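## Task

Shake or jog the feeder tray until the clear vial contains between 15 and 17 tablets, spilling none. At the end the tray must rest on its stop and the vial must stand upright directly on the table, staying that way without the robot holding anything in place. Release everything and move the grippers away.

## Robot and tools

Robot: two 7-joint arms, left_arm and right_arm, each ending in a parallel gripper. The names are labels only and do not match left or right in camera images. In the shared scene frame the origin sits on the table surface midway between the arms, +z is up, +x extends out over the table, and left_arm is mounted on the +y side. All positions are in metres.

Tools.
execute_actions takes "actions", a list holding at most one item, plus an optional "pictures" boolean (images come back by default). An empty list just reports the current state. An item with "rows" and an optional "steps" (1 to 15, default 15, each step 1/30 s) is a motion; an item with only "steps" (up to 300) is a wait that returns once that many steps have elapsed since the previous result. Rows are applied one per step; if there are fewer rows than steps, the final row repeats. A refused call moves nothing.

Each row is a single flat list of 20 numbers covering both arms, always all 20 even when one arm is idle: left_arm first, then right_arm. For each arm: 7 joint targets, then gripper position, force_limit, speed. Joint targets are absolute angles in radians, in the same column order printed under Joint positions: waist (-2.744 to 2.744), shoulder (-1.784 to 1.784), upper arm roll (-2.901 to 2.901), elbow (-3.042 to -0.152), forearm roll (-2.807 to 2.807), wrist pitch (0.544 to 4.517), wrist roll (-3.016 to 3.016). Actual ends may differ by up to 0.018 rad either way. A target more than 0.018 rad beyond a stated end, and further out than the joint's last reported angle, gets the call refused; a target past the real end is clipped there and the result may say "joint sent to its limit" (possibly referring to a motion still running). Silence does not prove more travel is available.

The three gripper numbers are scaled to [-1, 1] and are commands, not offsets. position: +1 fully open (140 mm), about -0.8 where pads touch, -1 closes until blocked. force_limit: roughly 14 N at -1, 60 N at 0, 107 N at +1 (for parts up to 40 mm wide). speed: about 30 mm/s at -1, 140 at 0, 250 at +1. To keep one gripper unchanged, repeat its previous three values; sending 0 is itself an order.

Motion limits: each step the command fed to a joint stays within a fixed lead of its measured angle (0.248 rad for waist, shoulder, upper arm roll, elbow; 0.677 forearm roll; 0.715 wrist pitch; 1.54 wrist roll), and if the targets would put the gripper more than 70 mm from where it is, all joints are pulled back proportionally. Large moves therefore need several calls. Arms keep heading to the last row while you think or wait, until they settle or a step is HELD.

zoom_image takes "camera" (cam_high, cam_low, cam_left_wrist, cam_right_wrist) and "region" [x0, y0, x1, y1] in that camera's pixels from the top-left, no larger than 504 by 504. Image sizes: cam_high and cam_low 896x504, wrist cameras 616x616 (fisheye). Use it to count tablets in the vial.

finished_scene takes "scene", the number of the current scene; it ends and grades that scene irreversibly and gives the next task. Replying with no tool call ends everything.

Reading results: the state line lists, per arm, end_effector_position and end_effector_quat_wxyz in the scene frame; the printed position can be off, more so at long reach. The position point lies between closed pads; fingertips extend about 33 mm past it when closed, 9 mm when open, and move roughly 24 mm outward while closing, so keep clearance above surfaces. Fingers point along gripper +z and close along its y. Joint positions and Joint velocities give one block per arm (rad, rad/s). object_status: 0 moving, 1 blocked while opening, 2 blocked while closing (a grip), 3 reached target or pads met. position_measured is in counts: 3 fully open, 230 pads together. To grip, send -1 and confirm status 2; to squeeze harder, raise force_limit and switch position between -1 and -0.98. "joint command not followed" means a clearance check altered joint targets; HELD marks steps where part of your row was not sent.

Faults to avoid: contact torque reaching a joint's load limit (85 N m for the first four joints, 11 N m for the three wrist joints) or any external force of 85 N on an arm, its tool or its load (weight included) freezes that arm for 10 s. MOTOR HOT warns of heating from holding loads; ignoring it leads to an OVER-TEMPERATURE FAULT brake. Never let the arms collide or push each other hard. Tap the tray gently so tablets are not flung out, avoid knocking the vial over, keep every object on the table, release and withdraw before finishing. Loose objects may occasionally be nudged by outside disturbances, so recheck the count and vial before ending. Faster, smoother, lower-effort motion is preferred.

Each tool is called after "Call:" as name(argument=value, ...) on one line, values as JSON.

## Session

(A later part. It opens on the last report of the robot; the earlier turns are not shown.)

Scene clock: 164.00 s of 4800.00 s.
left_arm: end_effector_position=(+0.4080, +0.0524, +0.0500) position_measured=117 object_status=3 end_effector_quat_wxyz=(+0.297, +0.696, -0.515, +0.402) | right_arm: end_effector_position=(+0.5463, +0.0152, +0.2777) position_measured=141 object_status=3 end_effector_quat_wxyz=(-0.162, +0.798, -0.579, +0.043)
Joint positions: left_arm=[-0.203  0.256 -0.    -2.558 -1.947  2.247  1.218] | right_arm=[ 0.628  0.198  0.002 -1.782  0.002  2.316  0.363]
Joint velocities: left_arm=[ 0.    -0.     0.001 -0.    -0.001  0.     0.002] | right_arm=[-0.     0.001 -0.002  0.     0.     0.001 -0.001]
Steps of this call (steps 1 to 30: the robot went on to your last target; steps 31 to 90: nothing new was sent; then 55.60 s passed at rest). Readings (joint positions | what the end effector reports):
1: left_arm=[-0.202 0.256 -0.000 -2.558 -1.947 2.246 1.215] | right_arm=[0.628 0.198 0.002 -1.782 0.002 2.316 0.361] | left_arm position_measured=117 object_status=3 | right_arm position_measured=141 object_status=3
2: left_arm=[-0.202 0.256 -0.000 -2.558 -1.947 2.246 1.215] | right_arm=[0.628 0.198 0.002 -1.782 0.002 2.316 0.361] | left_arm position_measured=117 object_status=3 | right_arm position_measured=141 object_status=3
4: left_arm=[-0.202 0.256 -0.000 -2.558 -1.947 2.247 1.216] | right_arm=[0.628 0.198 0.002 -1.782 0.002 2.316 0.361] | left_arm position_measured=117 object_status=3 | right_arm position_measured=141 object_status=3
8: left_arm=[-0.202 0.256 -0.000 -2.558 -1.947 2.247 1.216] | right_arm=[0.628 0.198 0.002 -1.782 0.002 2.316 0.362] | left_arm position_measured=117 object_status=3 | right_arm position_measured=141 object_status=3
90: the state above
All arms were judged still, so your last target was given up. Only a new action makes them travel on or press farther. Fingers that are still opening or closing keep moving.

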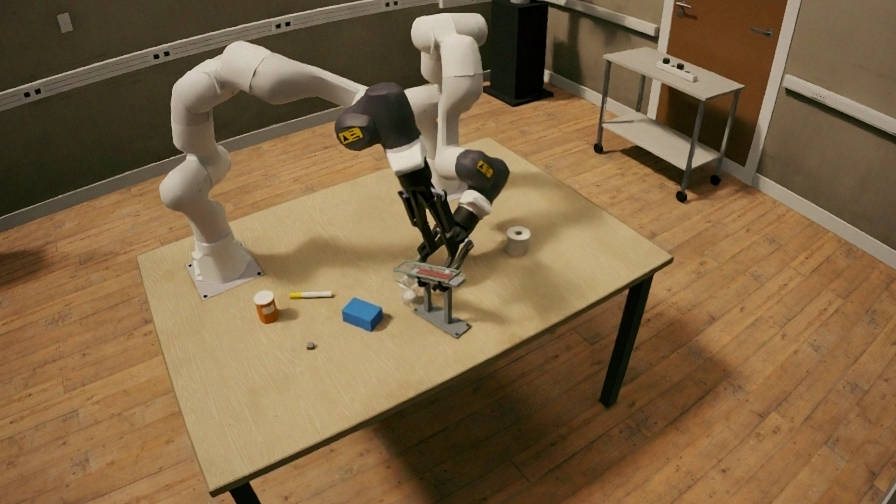

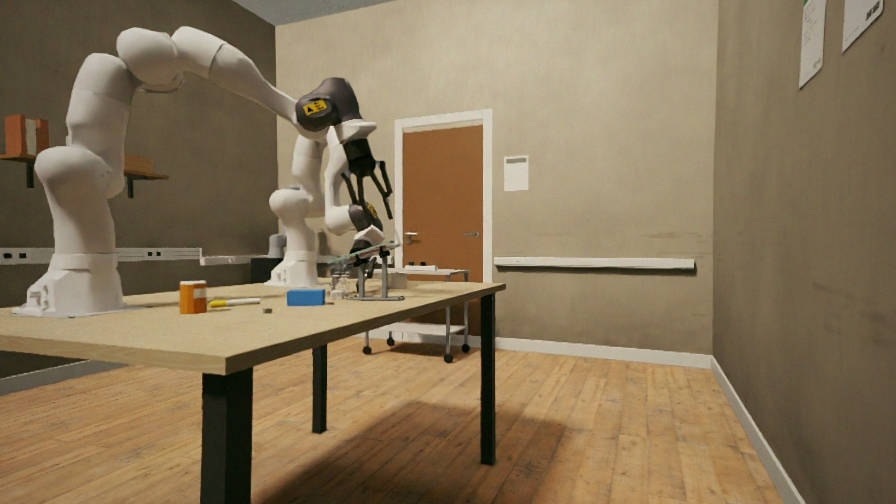

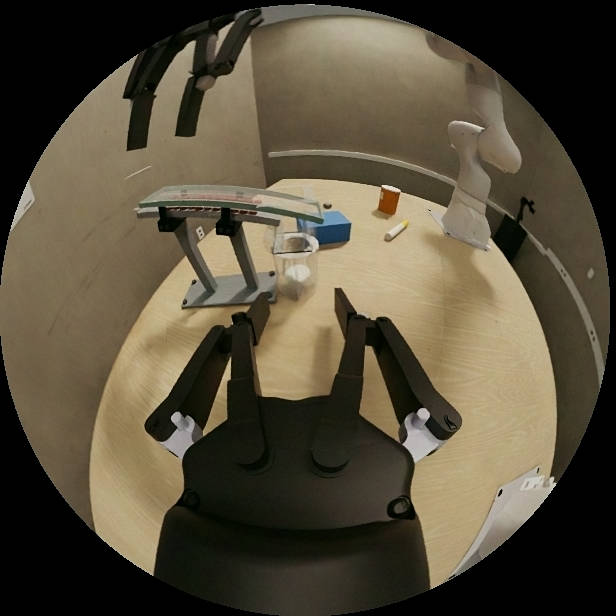

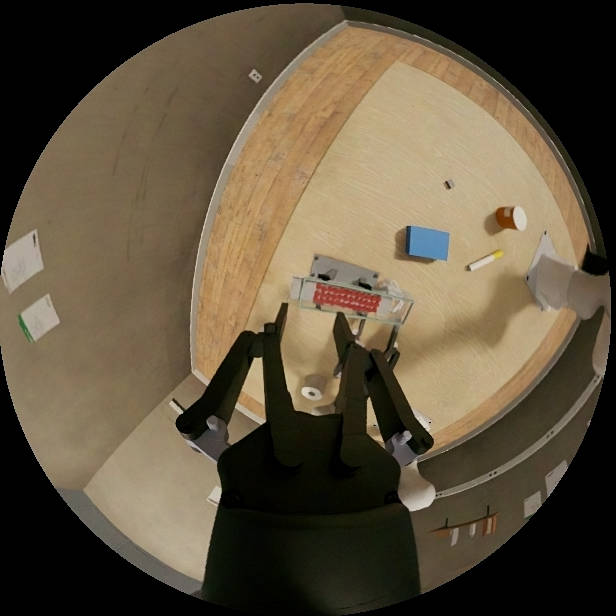

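Call:
execute_actions(actions=[{"rows":[
[-0.2048,0.2580,0,-2.5556,-1.9513,2.2531,1.2040,0.06,-0.4,0, 0.6258,0.2006,0,-1.7787,0,2.3277,0.3543,0.05,-1,0],
[-0.2073,0.2594,0,-2.5531,-1.9542,2.2558,1.2011,0.06,-0.4,0, 0.6250,0.2025,0,-1.7770,0,2.3312,0.3531,0.05,-1,0],
[-0.2113,0.2618,0,-2.5490,-1.9581,2.2592,1.1980,0.06,-0.4,0, 0.6239,0.2055,0,-1.7749,0,2.3352,0.3518,0.05,-1,0],
[-0.2168,0.2651,0,-2.5434,-1.9630,2.2631,1.1947,0.06,-0.4,0, 0.6226,0.2097,0,-1.7724,0,2.3395,0.3504,0.05,-1,0],
[-0.2236,0.2691,0,-2.5364,-1.9687,2.2676,1.1913,0.06,-0.4,0, 0.6212,0.2149,0,-1.7696,0,2.3440,0.349,0.05,-1,0],
[-0.2316,0.2739,0,-2.5282,-1.9752,2.2724,1.1878,0.06,-0.4,0, 0.6197,0.2209,0,-1.7665,0,2.3486,0.3476,0.05,-1,0],
[-0.2405,0.2792,0,-2.5190,-1.9821,2.2774,1.1845,0.06,-0.4,0, 0.6181,0.2277,0,-1.7633,0,2.3532,0.3462,0.05,-1,0],
[-0.2502,0.2849,0,-2.5090,-1.9894,2.2826,1.1814,0.06,-0.4,0, 0.6164,0.2351,0,-1.7601,0,2.3577,0.3449,0.05,-1,0],
[-0.2604,0.2910,0,-2.4985,-1.9969,2.2878,1.1785,0.06,-0.4,0, 0.6147,0.2429,0,-1.7568,0,2.3620,0.3437,0.05,-1,0],
[-0.2709,0.2972,0,-2.4878,-2.0044,2.2928,1.1759,0.06,-0.4,0, 0.6131,0.2508,0,-1.7536,0,2.3660,0.3426,0.05,-1,0],
[-0.2814,0.3034,0,-2.4771,-2.0117,2.2976,1.1737,0.06,-0.4,0, 0.6116,0.2587,0,-1.7505,0,2.3695,0.3417,0.05,-1,0],
[-0.2916,0.3095,0,-2.4666,-2.0186,2.3021,1.1719,0.06,-0.4,0, 0.6102,0.2665,0,-1.7477,0,2.3725,0.3410,0.05,-1,0],
[-0.3013,0.3152,0,-2.4566,-2.0251,2.3060,1.1706,0.06,-0.4,0, 0.6089,0.2739,0,-1.7452,0,2.3750,0.3404,0.05,-1,0],
[-0.3102,0.3205,0,-2.4474,-2.0308,2.3094,1.1698,0.06,-0.4,0, 0.6078,0.2807,0,-1.7431,0,2.3767,0.3401,0.05,-1,0],
[-0.3182,0.3253,0,-2.4392,-2.0357,2.3121,1.1695,0.06,-0.4,0, 0.6070,0.2867,0,-1.7414,0,2.3778,0.340,0.05,-1,0]
],"steps":15}], pictures=false)

Call:
execute_actions(actions=[{"rows":[
[-0.3250,0.3293,0,-2.4322,-2.0396,2.3141,1.1695,0.06,-0.4,0, 0.6063,0.2919,0,-1.7401,0,2.3782,0.340,0.05,-1,0],
[-0.3305,0.3326,0,-2.4266,-2.0425,2.3153,1.1695,0.06,-0.4,0, 0.6059,0.2961,0,-1.7394,0,2.3782,0.340,0.05,-1,0],
[-0.3345,0.3350,0,-2.4225,-2.0442,2.3157,1.1695,0.06,-0.4,0, 0.6058,0.2991,0,-1.7391,0,2.3782,0.340,0.05,-1,0],
[-0.3370,0.3364,0,-2.4200,-2.0448,2.3157,1.1695,0.06,-0.4,0, 0.6058,0.3010,0,-1.7391,0,2.3782,0.340,0.05,-1,0],
[-0.3378,0.3369,0,-2.4191,-2.0448,2.3157,1.1695,0.06,-0.4,0, 0.6058,0.3016,0,-1.7391,0,2.3782,0.340,0.05,-1,0],
[-0.3378,0.3369,0,-2.4191,-2.0448,2.3157,1.1695,0.06,-0.4,0, 0.6058,0.3016,0,-1.7391,0,2.3782,0.340,0.05,-1,0],
[-0.3378,0.3369,0,-2.4191,-2.0448,2.3157,1.1695,0.06,-0.4,0, 0.6058,0.3016,0,-1.7391,0,2.3782,0.340,-0.2,-1,-0.4],
[-0.3378,0.3369,0,-2.4191,-2.0448,2.3157,1.1695,0.06,-0.4,0, 0.6058,0.3016,0,-1.7391,0,2.3782,0.340,-0.2,-1,-0.4],
[-0.3378,0.3369,0,-2.4191,-2.0448,2.3157,1.1695,-1,-0.4,-0.6, 0.6058,0.3016,0,-1.7391,0,2.3782,0.340,-0.2,-1,-0.4]
],"steps":15}], pictures=false)

Call:
execute_actions(actions=[{"steps":8}])

Call:
zoom_image(camera="cam_left_wrist", region=[240, 210, 360, 330])

Call:
zoom_image(camera="cam_right_wrist", region=[272, 265, 362, 345])

Call:
zoom_image(camera="cam_low", region=[350, 190, 420, 270])

Scene clock: 177.40 s of 4800.00 s.
left_arm: end_effector_position=(+0.4272, +0.0095, +0.0502) position_measured=122 object_status=3 end_effector_quat_wxyz=(+0.297, +0.695, -0.517, +0.403) | right_arm: end_effector_position=(+0.5699, +0.0176, +0.2545) position_measured=123 object_status=3 end_effector_quat_wxyz=(-0.166, +0.796, -0.581, +0.046)
Joint positions: left_arm=[-0.297  0.312  0.001 -2.46  -2.014  2.292  1.19 ] | right_arm=[ 0.611  0.269  0.001 -1.747  0.002  2.363  0.35 ]
Joint velocities: left_arm=[-0.263  0.153 -0.015  0.269 -0.166  0.096 -0.054] | right_arm=[-0.036  0.214 -0.004  0.049 -0.     0.077 -0.022]
Steps of this call (steps 1 to 90: nothing new was sent; then 9.90 s passed at rest; steps 91 to 105: all 15 steps of this action). Readings (joint positions | what the end effector reports):
91: left_arm=[-0.203 0.256 -0.000 -2.558 -1.947 2.248 1.217] | right_arm=[0.628 0.199 0.002 -1.782 0.002 2.318 0.362] | left_arm position_measured=117 object_status=0 | right_arm position_measured=141 object_status=0
92: left_arm=[-0.203 0.256 -0.000 -2.557 -1.949 2.249 1.216] | right_arm=[0.628 0.199 0.002 -1.781 0.002 2.319 0.362] | left_arm position_measured=121 object_status=0 | right_arm position_measured=135 object_status=0
94: left_arm=[-0.208 0.259 0.000 -2.553 -1.953 2.252 1.213] | right_arm=[0.627 0.201 0.002 -1.777 0.002 2.324 0.360] | left_arm position_measured=122 object_status=0 | right_arm position_measured=123 object_status=0
98: left_arm=[-0.231 0.274 0.001 -2.528 -1.970 2.264 1.205] | right_arm=[0.622 0.218 0.002 -1.766 0.002 2.338 0.357] | left_arm position_measured=122 object_status=0 | right_arm position_measured=123 object_status=0
105: the state above

Scene clock: 177.90 s of 4800.00 s.
left_arm: end_effector_position=(+0.4323, -0.0100, +0.0502) position_measured=145 object_status=0 end_effector_quat_wxyz=(+0.298, +0.694, -0.517, +0.402) | right_arm: end_effector_position=(+0.5740, +0.0172, +0.2377) position_measured=154 object_status=0 end_effector_quat_wxyz=(-0.160, +0.797, -0.581, +0.046)
Joint positions: left_arm=[-0.336  0.335 -0.001 -2.421 -2.042  2.312  1.177] | right_arm=[ 0.607  0.3    0.001 -1.741  0.002  2.375  0.345]
Joint velocities: left_arm=[ 0.001 -0.001  0.001  0.004 -0.007  0.001 -0.006] | right_arm=[ 0.002 -0.    -0.     0.     0.     0.005 -0.005]
Steps of this call (steps 1 to 15: all 15 steps of this action). Readings (joint positions | what the end effector reports):
1: left_arm=[-0.306 0.317 0.000 -2.451 -2.020 2.295 1.188] | right_arm=[0.610 0.276 0.001 -1.746 0.002 2.365 0.349] | left_arm position_measured=122 object_status=3 | right_arm position_measured=123 object_status=3
2: left_arm=[-0.314 0.322 0.000 -2.443 -2.025 2.298 1.187] | right_arm=[0.609 0.283 0.001 -1.744 0.002 2.367 0.349] | left_arm position_measured=122 object_status=3 | right_arm position_measured=123 object_status=3
4: left_arm=[-0.326 0.329 -0.000 -2.431 -2.032 2.303 1.184] | right_arm=[0.608 0.292 0.001 -1.743 0.002 2.369 0.348] | left_arm position_measured=122 object_status=3 | right_arm position_measured=123 object_status=3
8: left_arm=[-0.336 0.334 -0.001 -2.422 -2.039 2.308 1.180] | right_arm=[0.607 0.300 0.001 -1.743 0.002 2.372 0.346] | left_arm position_measured=122 object_status=3 | right_arm position_measured=127 object_status=0
15: the state above

Scene clock: 178.17 s of 4800.00 s.
left_arm: end_effector_position=(+0.4326, -0.0100, +0.0503) position_measured=151 object_status=2 end_effector_quat_wxyz=(+0.298, +0.695, -0.516, +0.402) | right_arm: end_effector_position=(+0.5742, +0.0173, +0.2379) position_measured=154 object_status=3 end_effector_quat_wxyz=(-0.160, +0.797, -0.580, +0.046)
Joint positions: left_arm=[-0.336  0.335 -0.001 -2.42  -2.043  2.312  1.175] | right_arm=[ 0.607  0.3    0.001 -1.741  0.002  2.375  0.344]
Joint velocities: left_arm=[ 0.001 -0.    -0.001  0.001 -0.001  0.001 -0.005] | right_arm=[ 0.001  0.     0.    -0.    -0.001  0.    -0.003]
Steps of this call (steps 1 to 8: the robot went on to your last target). Readings (joint positions | what the end effector reports):
1: left_arm=[-0.336 0.335 -0.001 -2.421 -2.042 2.312 1.177] | right_arm=[0.607 0.300 0.001 -1.741 0.002 2.375 0.345] | left_arm position_measured=149 object_status=0 | right_arm position_measured=154 object_status=0
2: left_arm=[-0.336 0.335 -0.001 -2.420 -2.042 2.312 1.176] | right_arm=[0.607 0.300 0.001 -1.741 0.002 2.375 0.344] | left_arm position_measured=151 object_status=0 | right_arm position_measured=154 object_status=0
4: left_arm=[-0.336 0.335 -0.001 -2.420 -2.043 2.312 1.176] | right_arm=[0.607 0.300 0.001 -1.741 0.002 2.375 0.344] | left_arm position_measured=151 object_status=0 | right_arm position_measured=154 object_status=0
8: the state above

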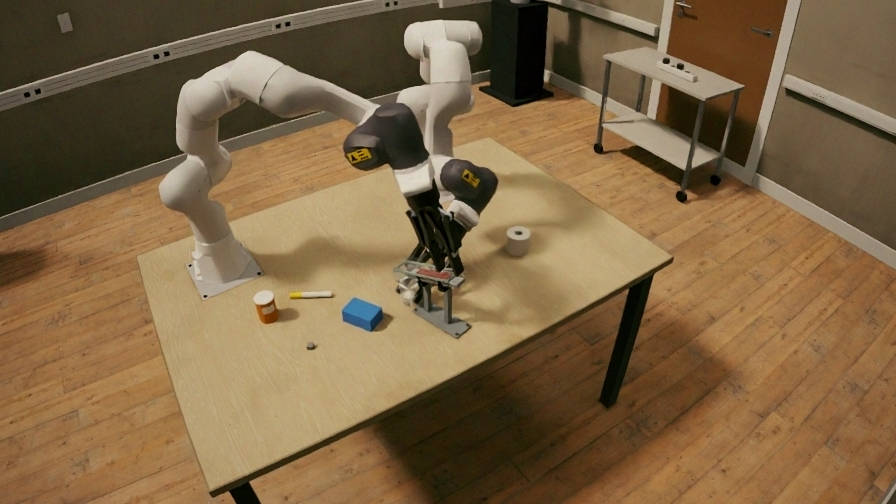

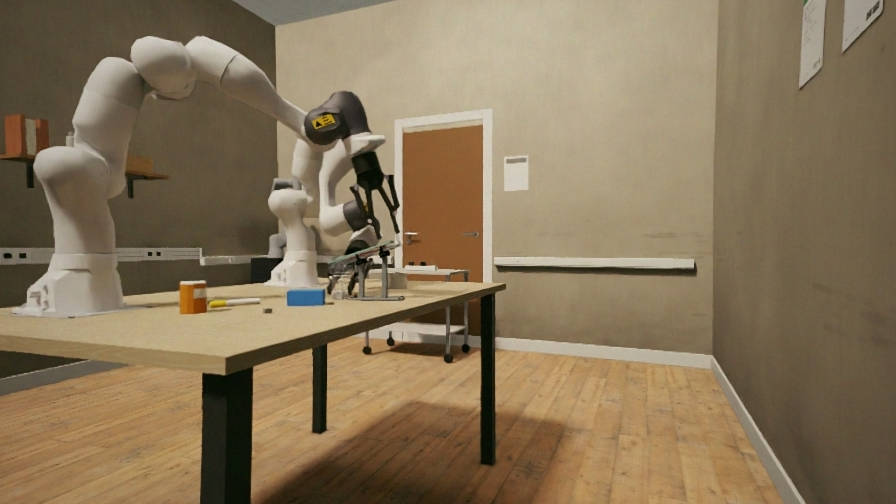

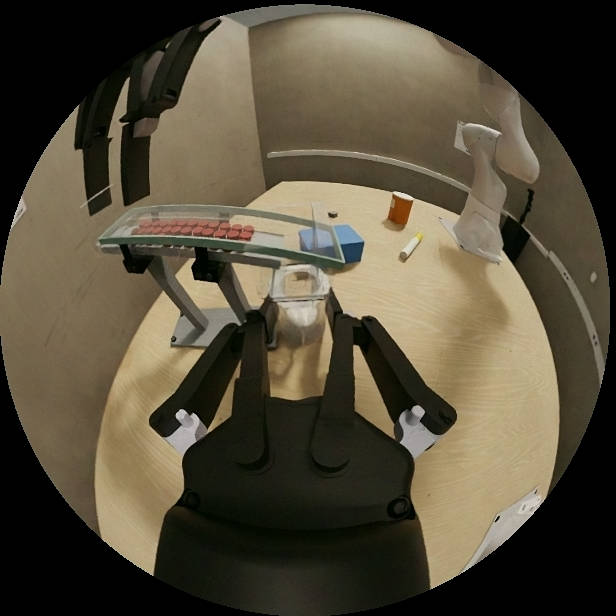

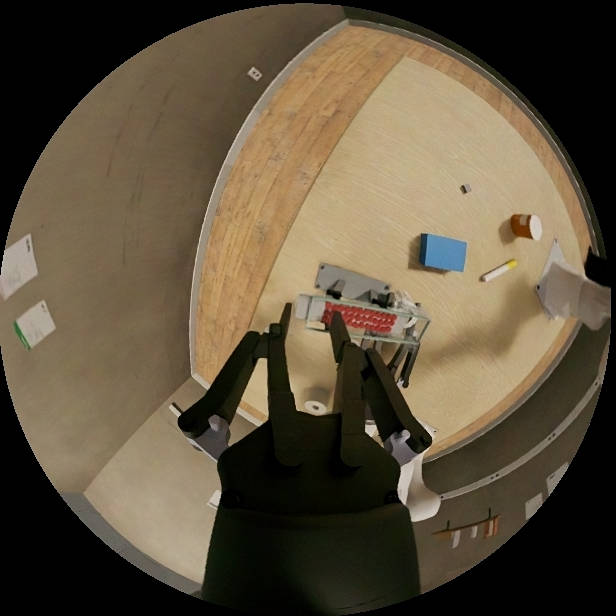

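Region (240, 210, 360, 330) of cam_left_wrist's 616x616 image, scaled by 4.200, with more detail than that image has.

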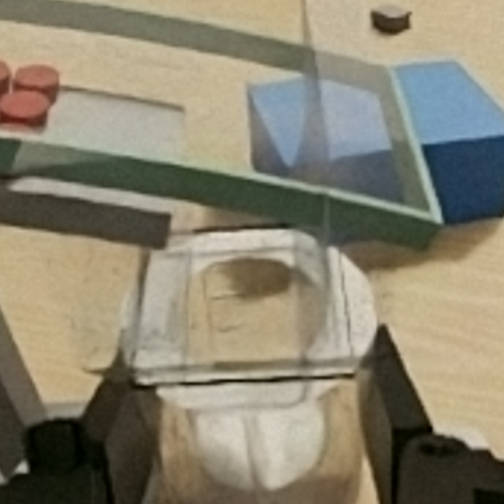

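Region (272, 265, 362, 345) of cam_right_wrist's 616x616 image, scaled by 5.600, with more detail than that image has.

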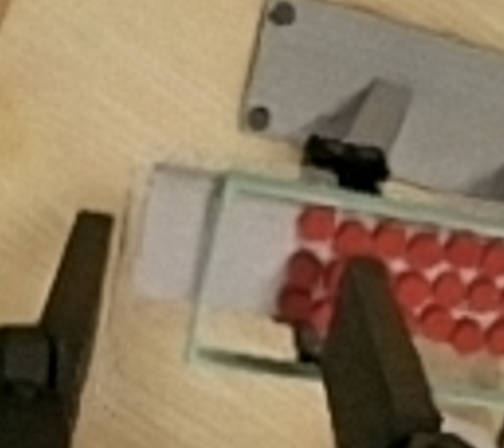

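Region (350, 190, 420, 270) of cam_low's 896x504 image, scaled by 6.300, with more detail than that image has; it fills the left 441 columns of this view, and the rest is white.

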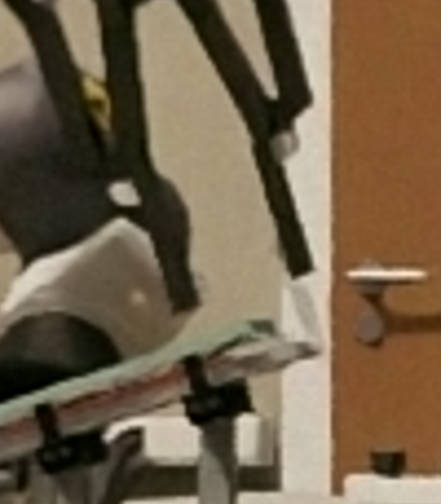

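Call:
execute_actions(actions=[{"rows":[
[-0.3378,0.3369,0,-2.4191,-2.0448,2.3157,1.1695,-1,-0.4,-0.6, 0.6058,0.3016,0,-1.7391,0,2.3782,0.340,-0.43,-1,-0.5]
],"steps":9}])

Call:
zoom_image(camera="cam_right_wrist", region=[272, 265, 362, 345])

Call:
zoom_image(camera="cam_left_wrist", region=[180, 200, 300, 280])

Call:
execute_actions(actions=[{"rows":[
[-0.3378,0.3369,0,-2.4191,-2.0448,2.3157,1.1695,-1,-0.4,-0.6, 0.6058,0.3016,0,-1.7391,0,2.3782,0.340,-0.22,-1,1]
],"steps":9}])

Call:
zoom_image(camera="cam_right_wrist", region=[272, 265, 362, 345])

Call:
zoom_image(camera="cam_left_wrist", region=[180, 200, 300, 280])

Scene clock: 182.87 s of 4800.00 s.
left_arm: end_effector_position=(+0.4326, -0.0100, +0.0503) position_measured=151 object_status=2 end_effector_quat_wxyz=(+0.298, +0.695, -0.516, +0.402) | right_arm: end_effector_position=(+0.5758, +0.0178, +0.2395) position_measured=183 object_status=0 end_effector_quat_wxyz=(-0.162, +0.797, -0.580, +0.047)
Joint positions: left_arm=[-0.336  0.335 -0.001 -2.42  -2.043  2.312  1.174] | right_arm=[ 0.607  0.3    0.001 -1.739  0.002  2.379  0.343]
Joint velocities: left_arm=[ 0.001 -0.    -0.001  0.     0.    -0.    -0.   ] | right_arm=[-0.     0.    -0.001 -0.001  0.     0.002 -0.002]
Steps of this call (steps 1 to 15: the robot went on to your last target; steps 16 to 90: nothing new was sent; then 1.40 s passed at rest; steps 91 to 99: all 9 steps of this action). Readings (joint positions | what the end effector reports):
91: left_arm=[-0.336 0.335 -0.001 -2.420 -2.043 2.312 1.174] | right_arm=[0.607 0.300 0.001 -1.740 0.002 2.376 0.343] | left_arm position_measured=151 object_status=2 | right_arm position_measured=154 object_status=0
92: left_arm=[-0.336 0.335 -0.001 -2.420 -2.043 2.312 1.174] | right_arm=[0.607 0.300 0.001 -1.740 0.002 2.376 0.343] | left_arm position_measured=151 object_status=2 | right_arm position_measured=158 object_status=0
94: left_arm=[-0.336 0.335 -0.001 -2.420 -2.043 2.312 1.174] | right_arm=[0.607 0.300 0.001 -1.740 0.002 2.377 0.343] | left_arm position_measured=151 object_status=2 | right_arm position_measured=167 object_status=0
98: left_arm=[-0.336 0.335 -0.001 -2.420 -2.043 2.312 1.174] | right_arm=[0.607 0.300 0.001 -1.739 0.002 2.379 0.343] | left_arm position_measured=151 object_status=2 | right_arm position_measured=183 object_status=0
99: the state above

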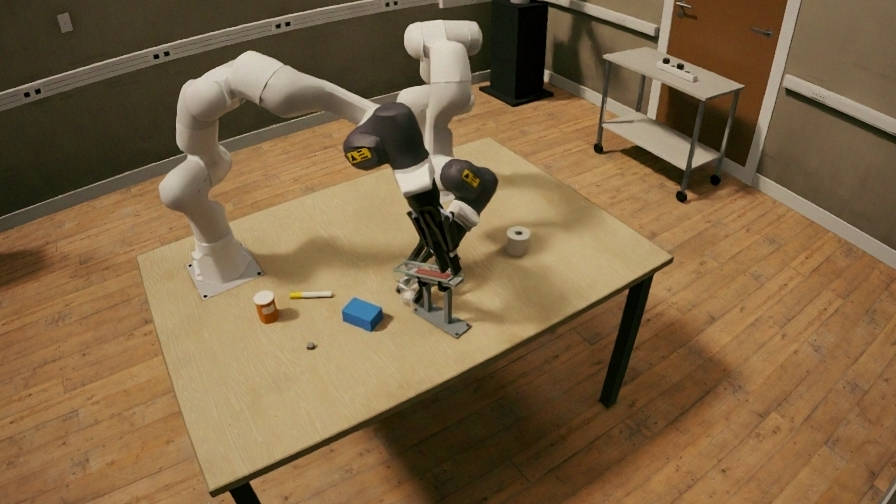

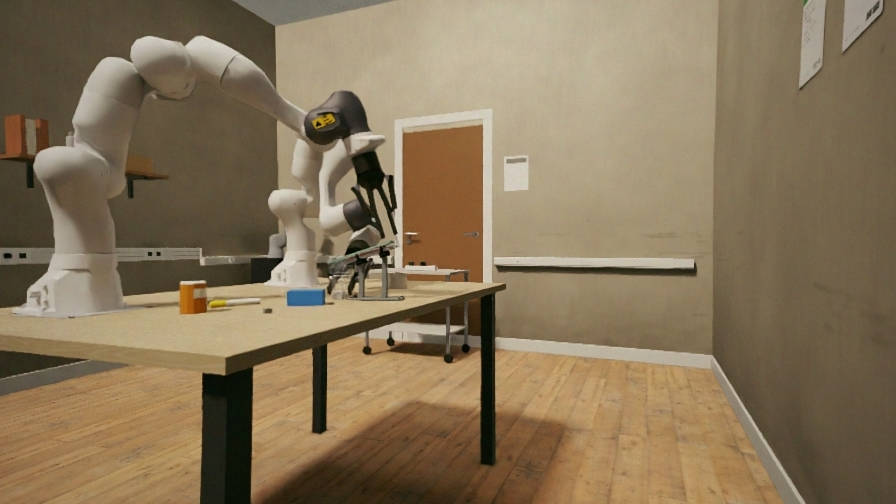

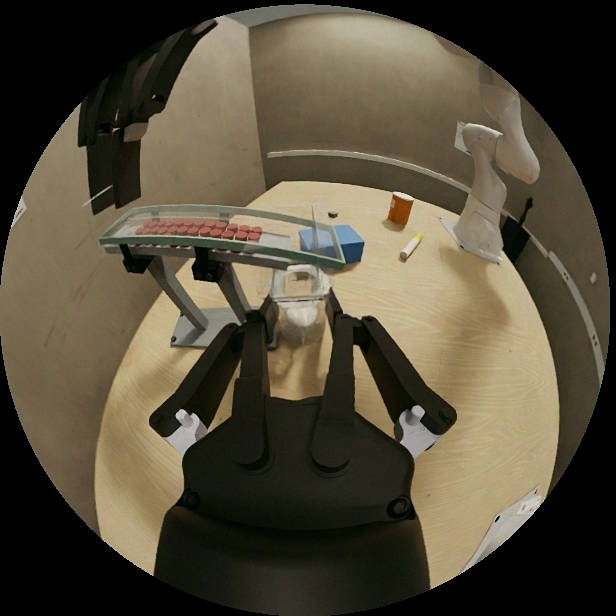

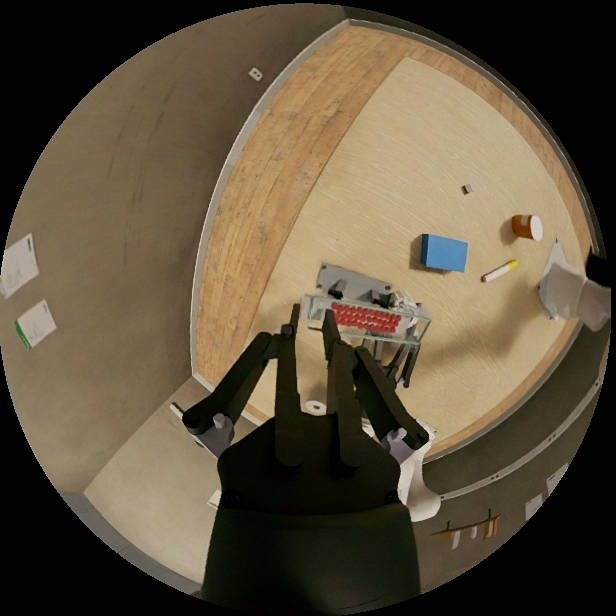

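Region (272, 265, 362, 345) of cam_right_wrist's 616x616 image, scaled by 5.600, with more detail than that image has.

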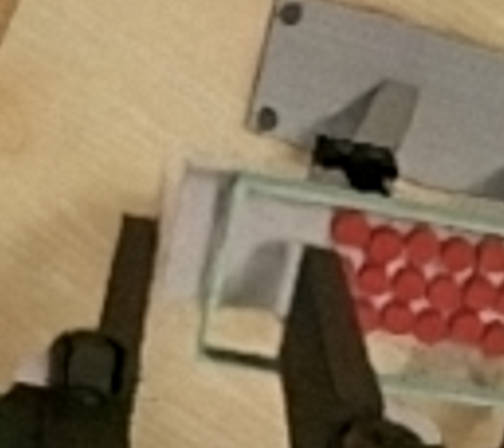

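Region (180, 200, 300, 280) of cam_left_wrist's 616x616 image, scaled by 4.200, with more detail than that image has.

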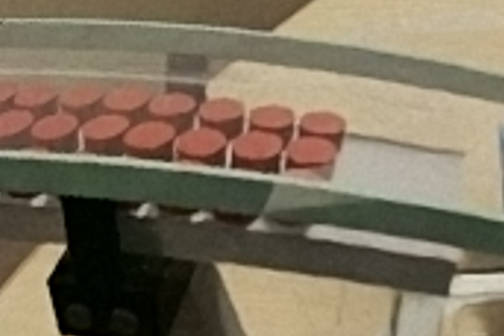

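Scene clock: 183.17 s of 4800.00 s.
left_arm: end_effector_position=(+0.4327, -0.0100, +0.0503) position_measured=151 object_status=2 end_effector_quat_wxyz=(+0.298, +0.695, -0.516, +0.402) | right_arm: end_effector_position=(+0.5758, +0.0178, +0.2395) position_measured=157 object_status=0 end_effector_quat_wxyz=(-0.162, +0.797, -0.580, +0.047)
Joint positions: left_arm=[-0.336  0.335 -0.001 -2.42  -2.043  2.312  1.174] | right_arm=[ 0.607  0.3    0.001 -1.739  0.002  2.379  0.343]
Joint velocities: left_arm=[ 0.001  0.     0.001  0.    -0.     0.001 -0.001] | right_arm=[ 0.    -0.001 -0.    -0.001 -0.001 -0.001  0.001]
Steps of this call (steps 1 to 9: all 9 steps of this action). Readings (joint positions | what the end effector reports):
1: left_arm=[-0.336 0.335 -0.001 -2.420 -2.043 2.312 1.174] | right_arm=[0.607 0.300 0.001 -1.739 0.002 2.379 0.343] | left_arm position_measured=151 object_status=2 | right_arm position_measured=183 object_status=0
2: left_arm=[-0.336 0.335 -0.001 -2.420 -2.043 2.312 1.174] | right_arm=[0.607 0.300 0.001 -1.739 0.002 2.379 0.343] | left_arm position_measured=151 object_status=2 | right_arm position_measured=172 object_status=0
4: left_arm=[-0.336 0.335 -0.001 -2.420 -2.043 2.312 1.174] | right_arm=[0.607 0.300 0.001 -1.739 0.002 2.379 0.343] | left_arm position_measured=151 object_status=2 | right_arm position_measured=157 object_status=0
8: left_arm=[-0.336 0.335 -0.001 -2.420 -2.043 2.312 1.174] | right_arm=[0.607 0.300 0.001 -1.739 0.002 2.379 0.343] | left_arm position_measured=151 object_status=2 | right_arm position_measured=157 object_status=0
9: the state above

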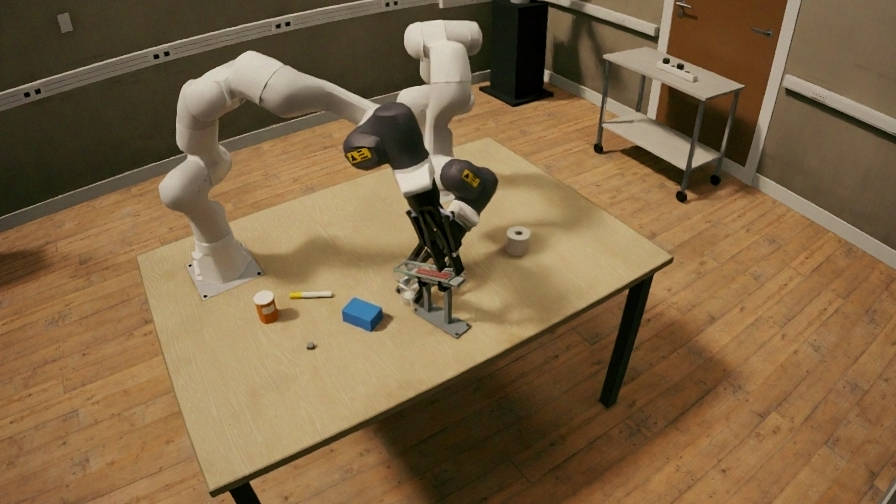

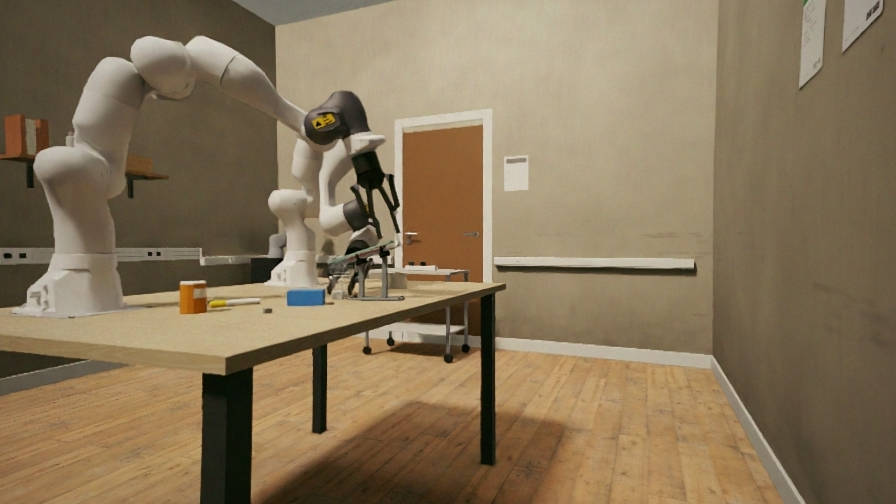

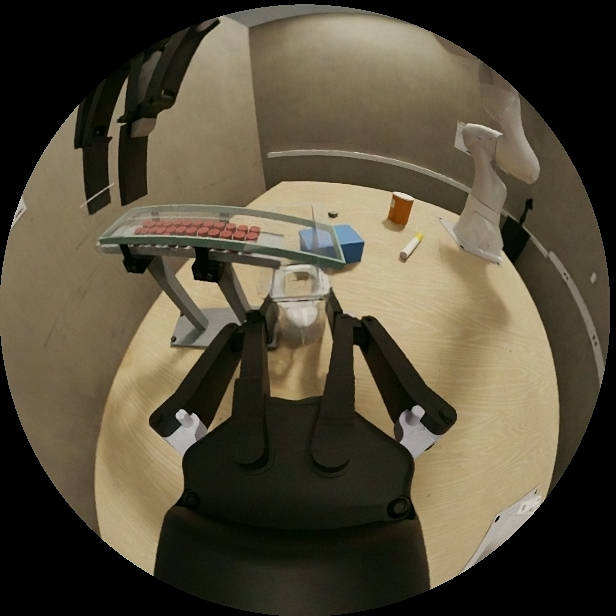

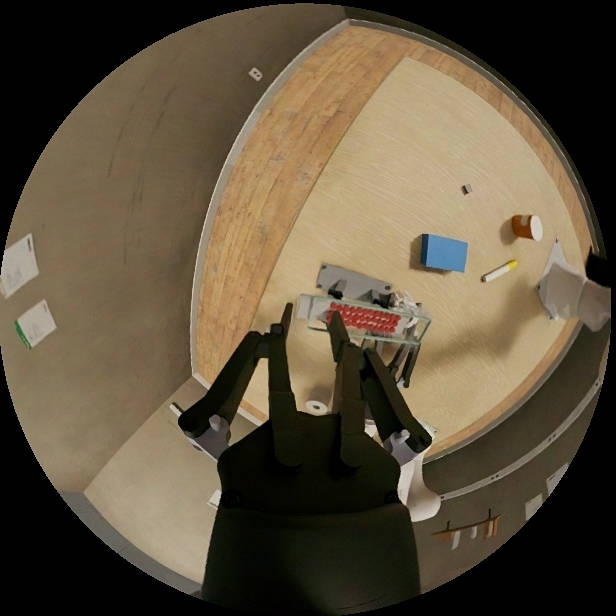

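Region (272, 265, 362, 345) of cam_right_wrist's 616x616 image, scaled by 5.600, with more detail than that image has.

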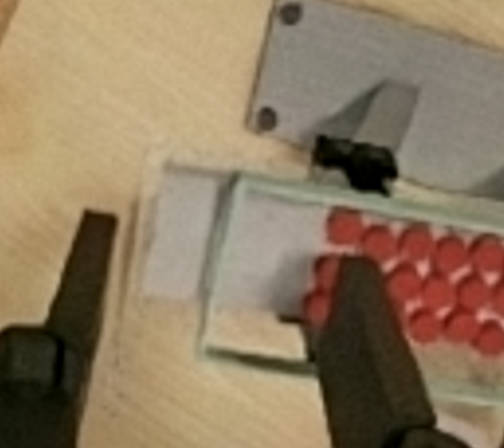

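Region (180, 200, 300, 280) of cam_left_wrist's 616x616 image, scaled by 4.200, with more detail than that image has.

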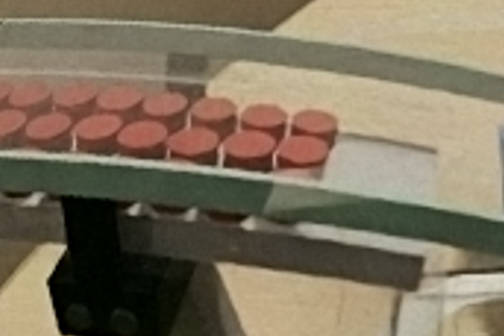

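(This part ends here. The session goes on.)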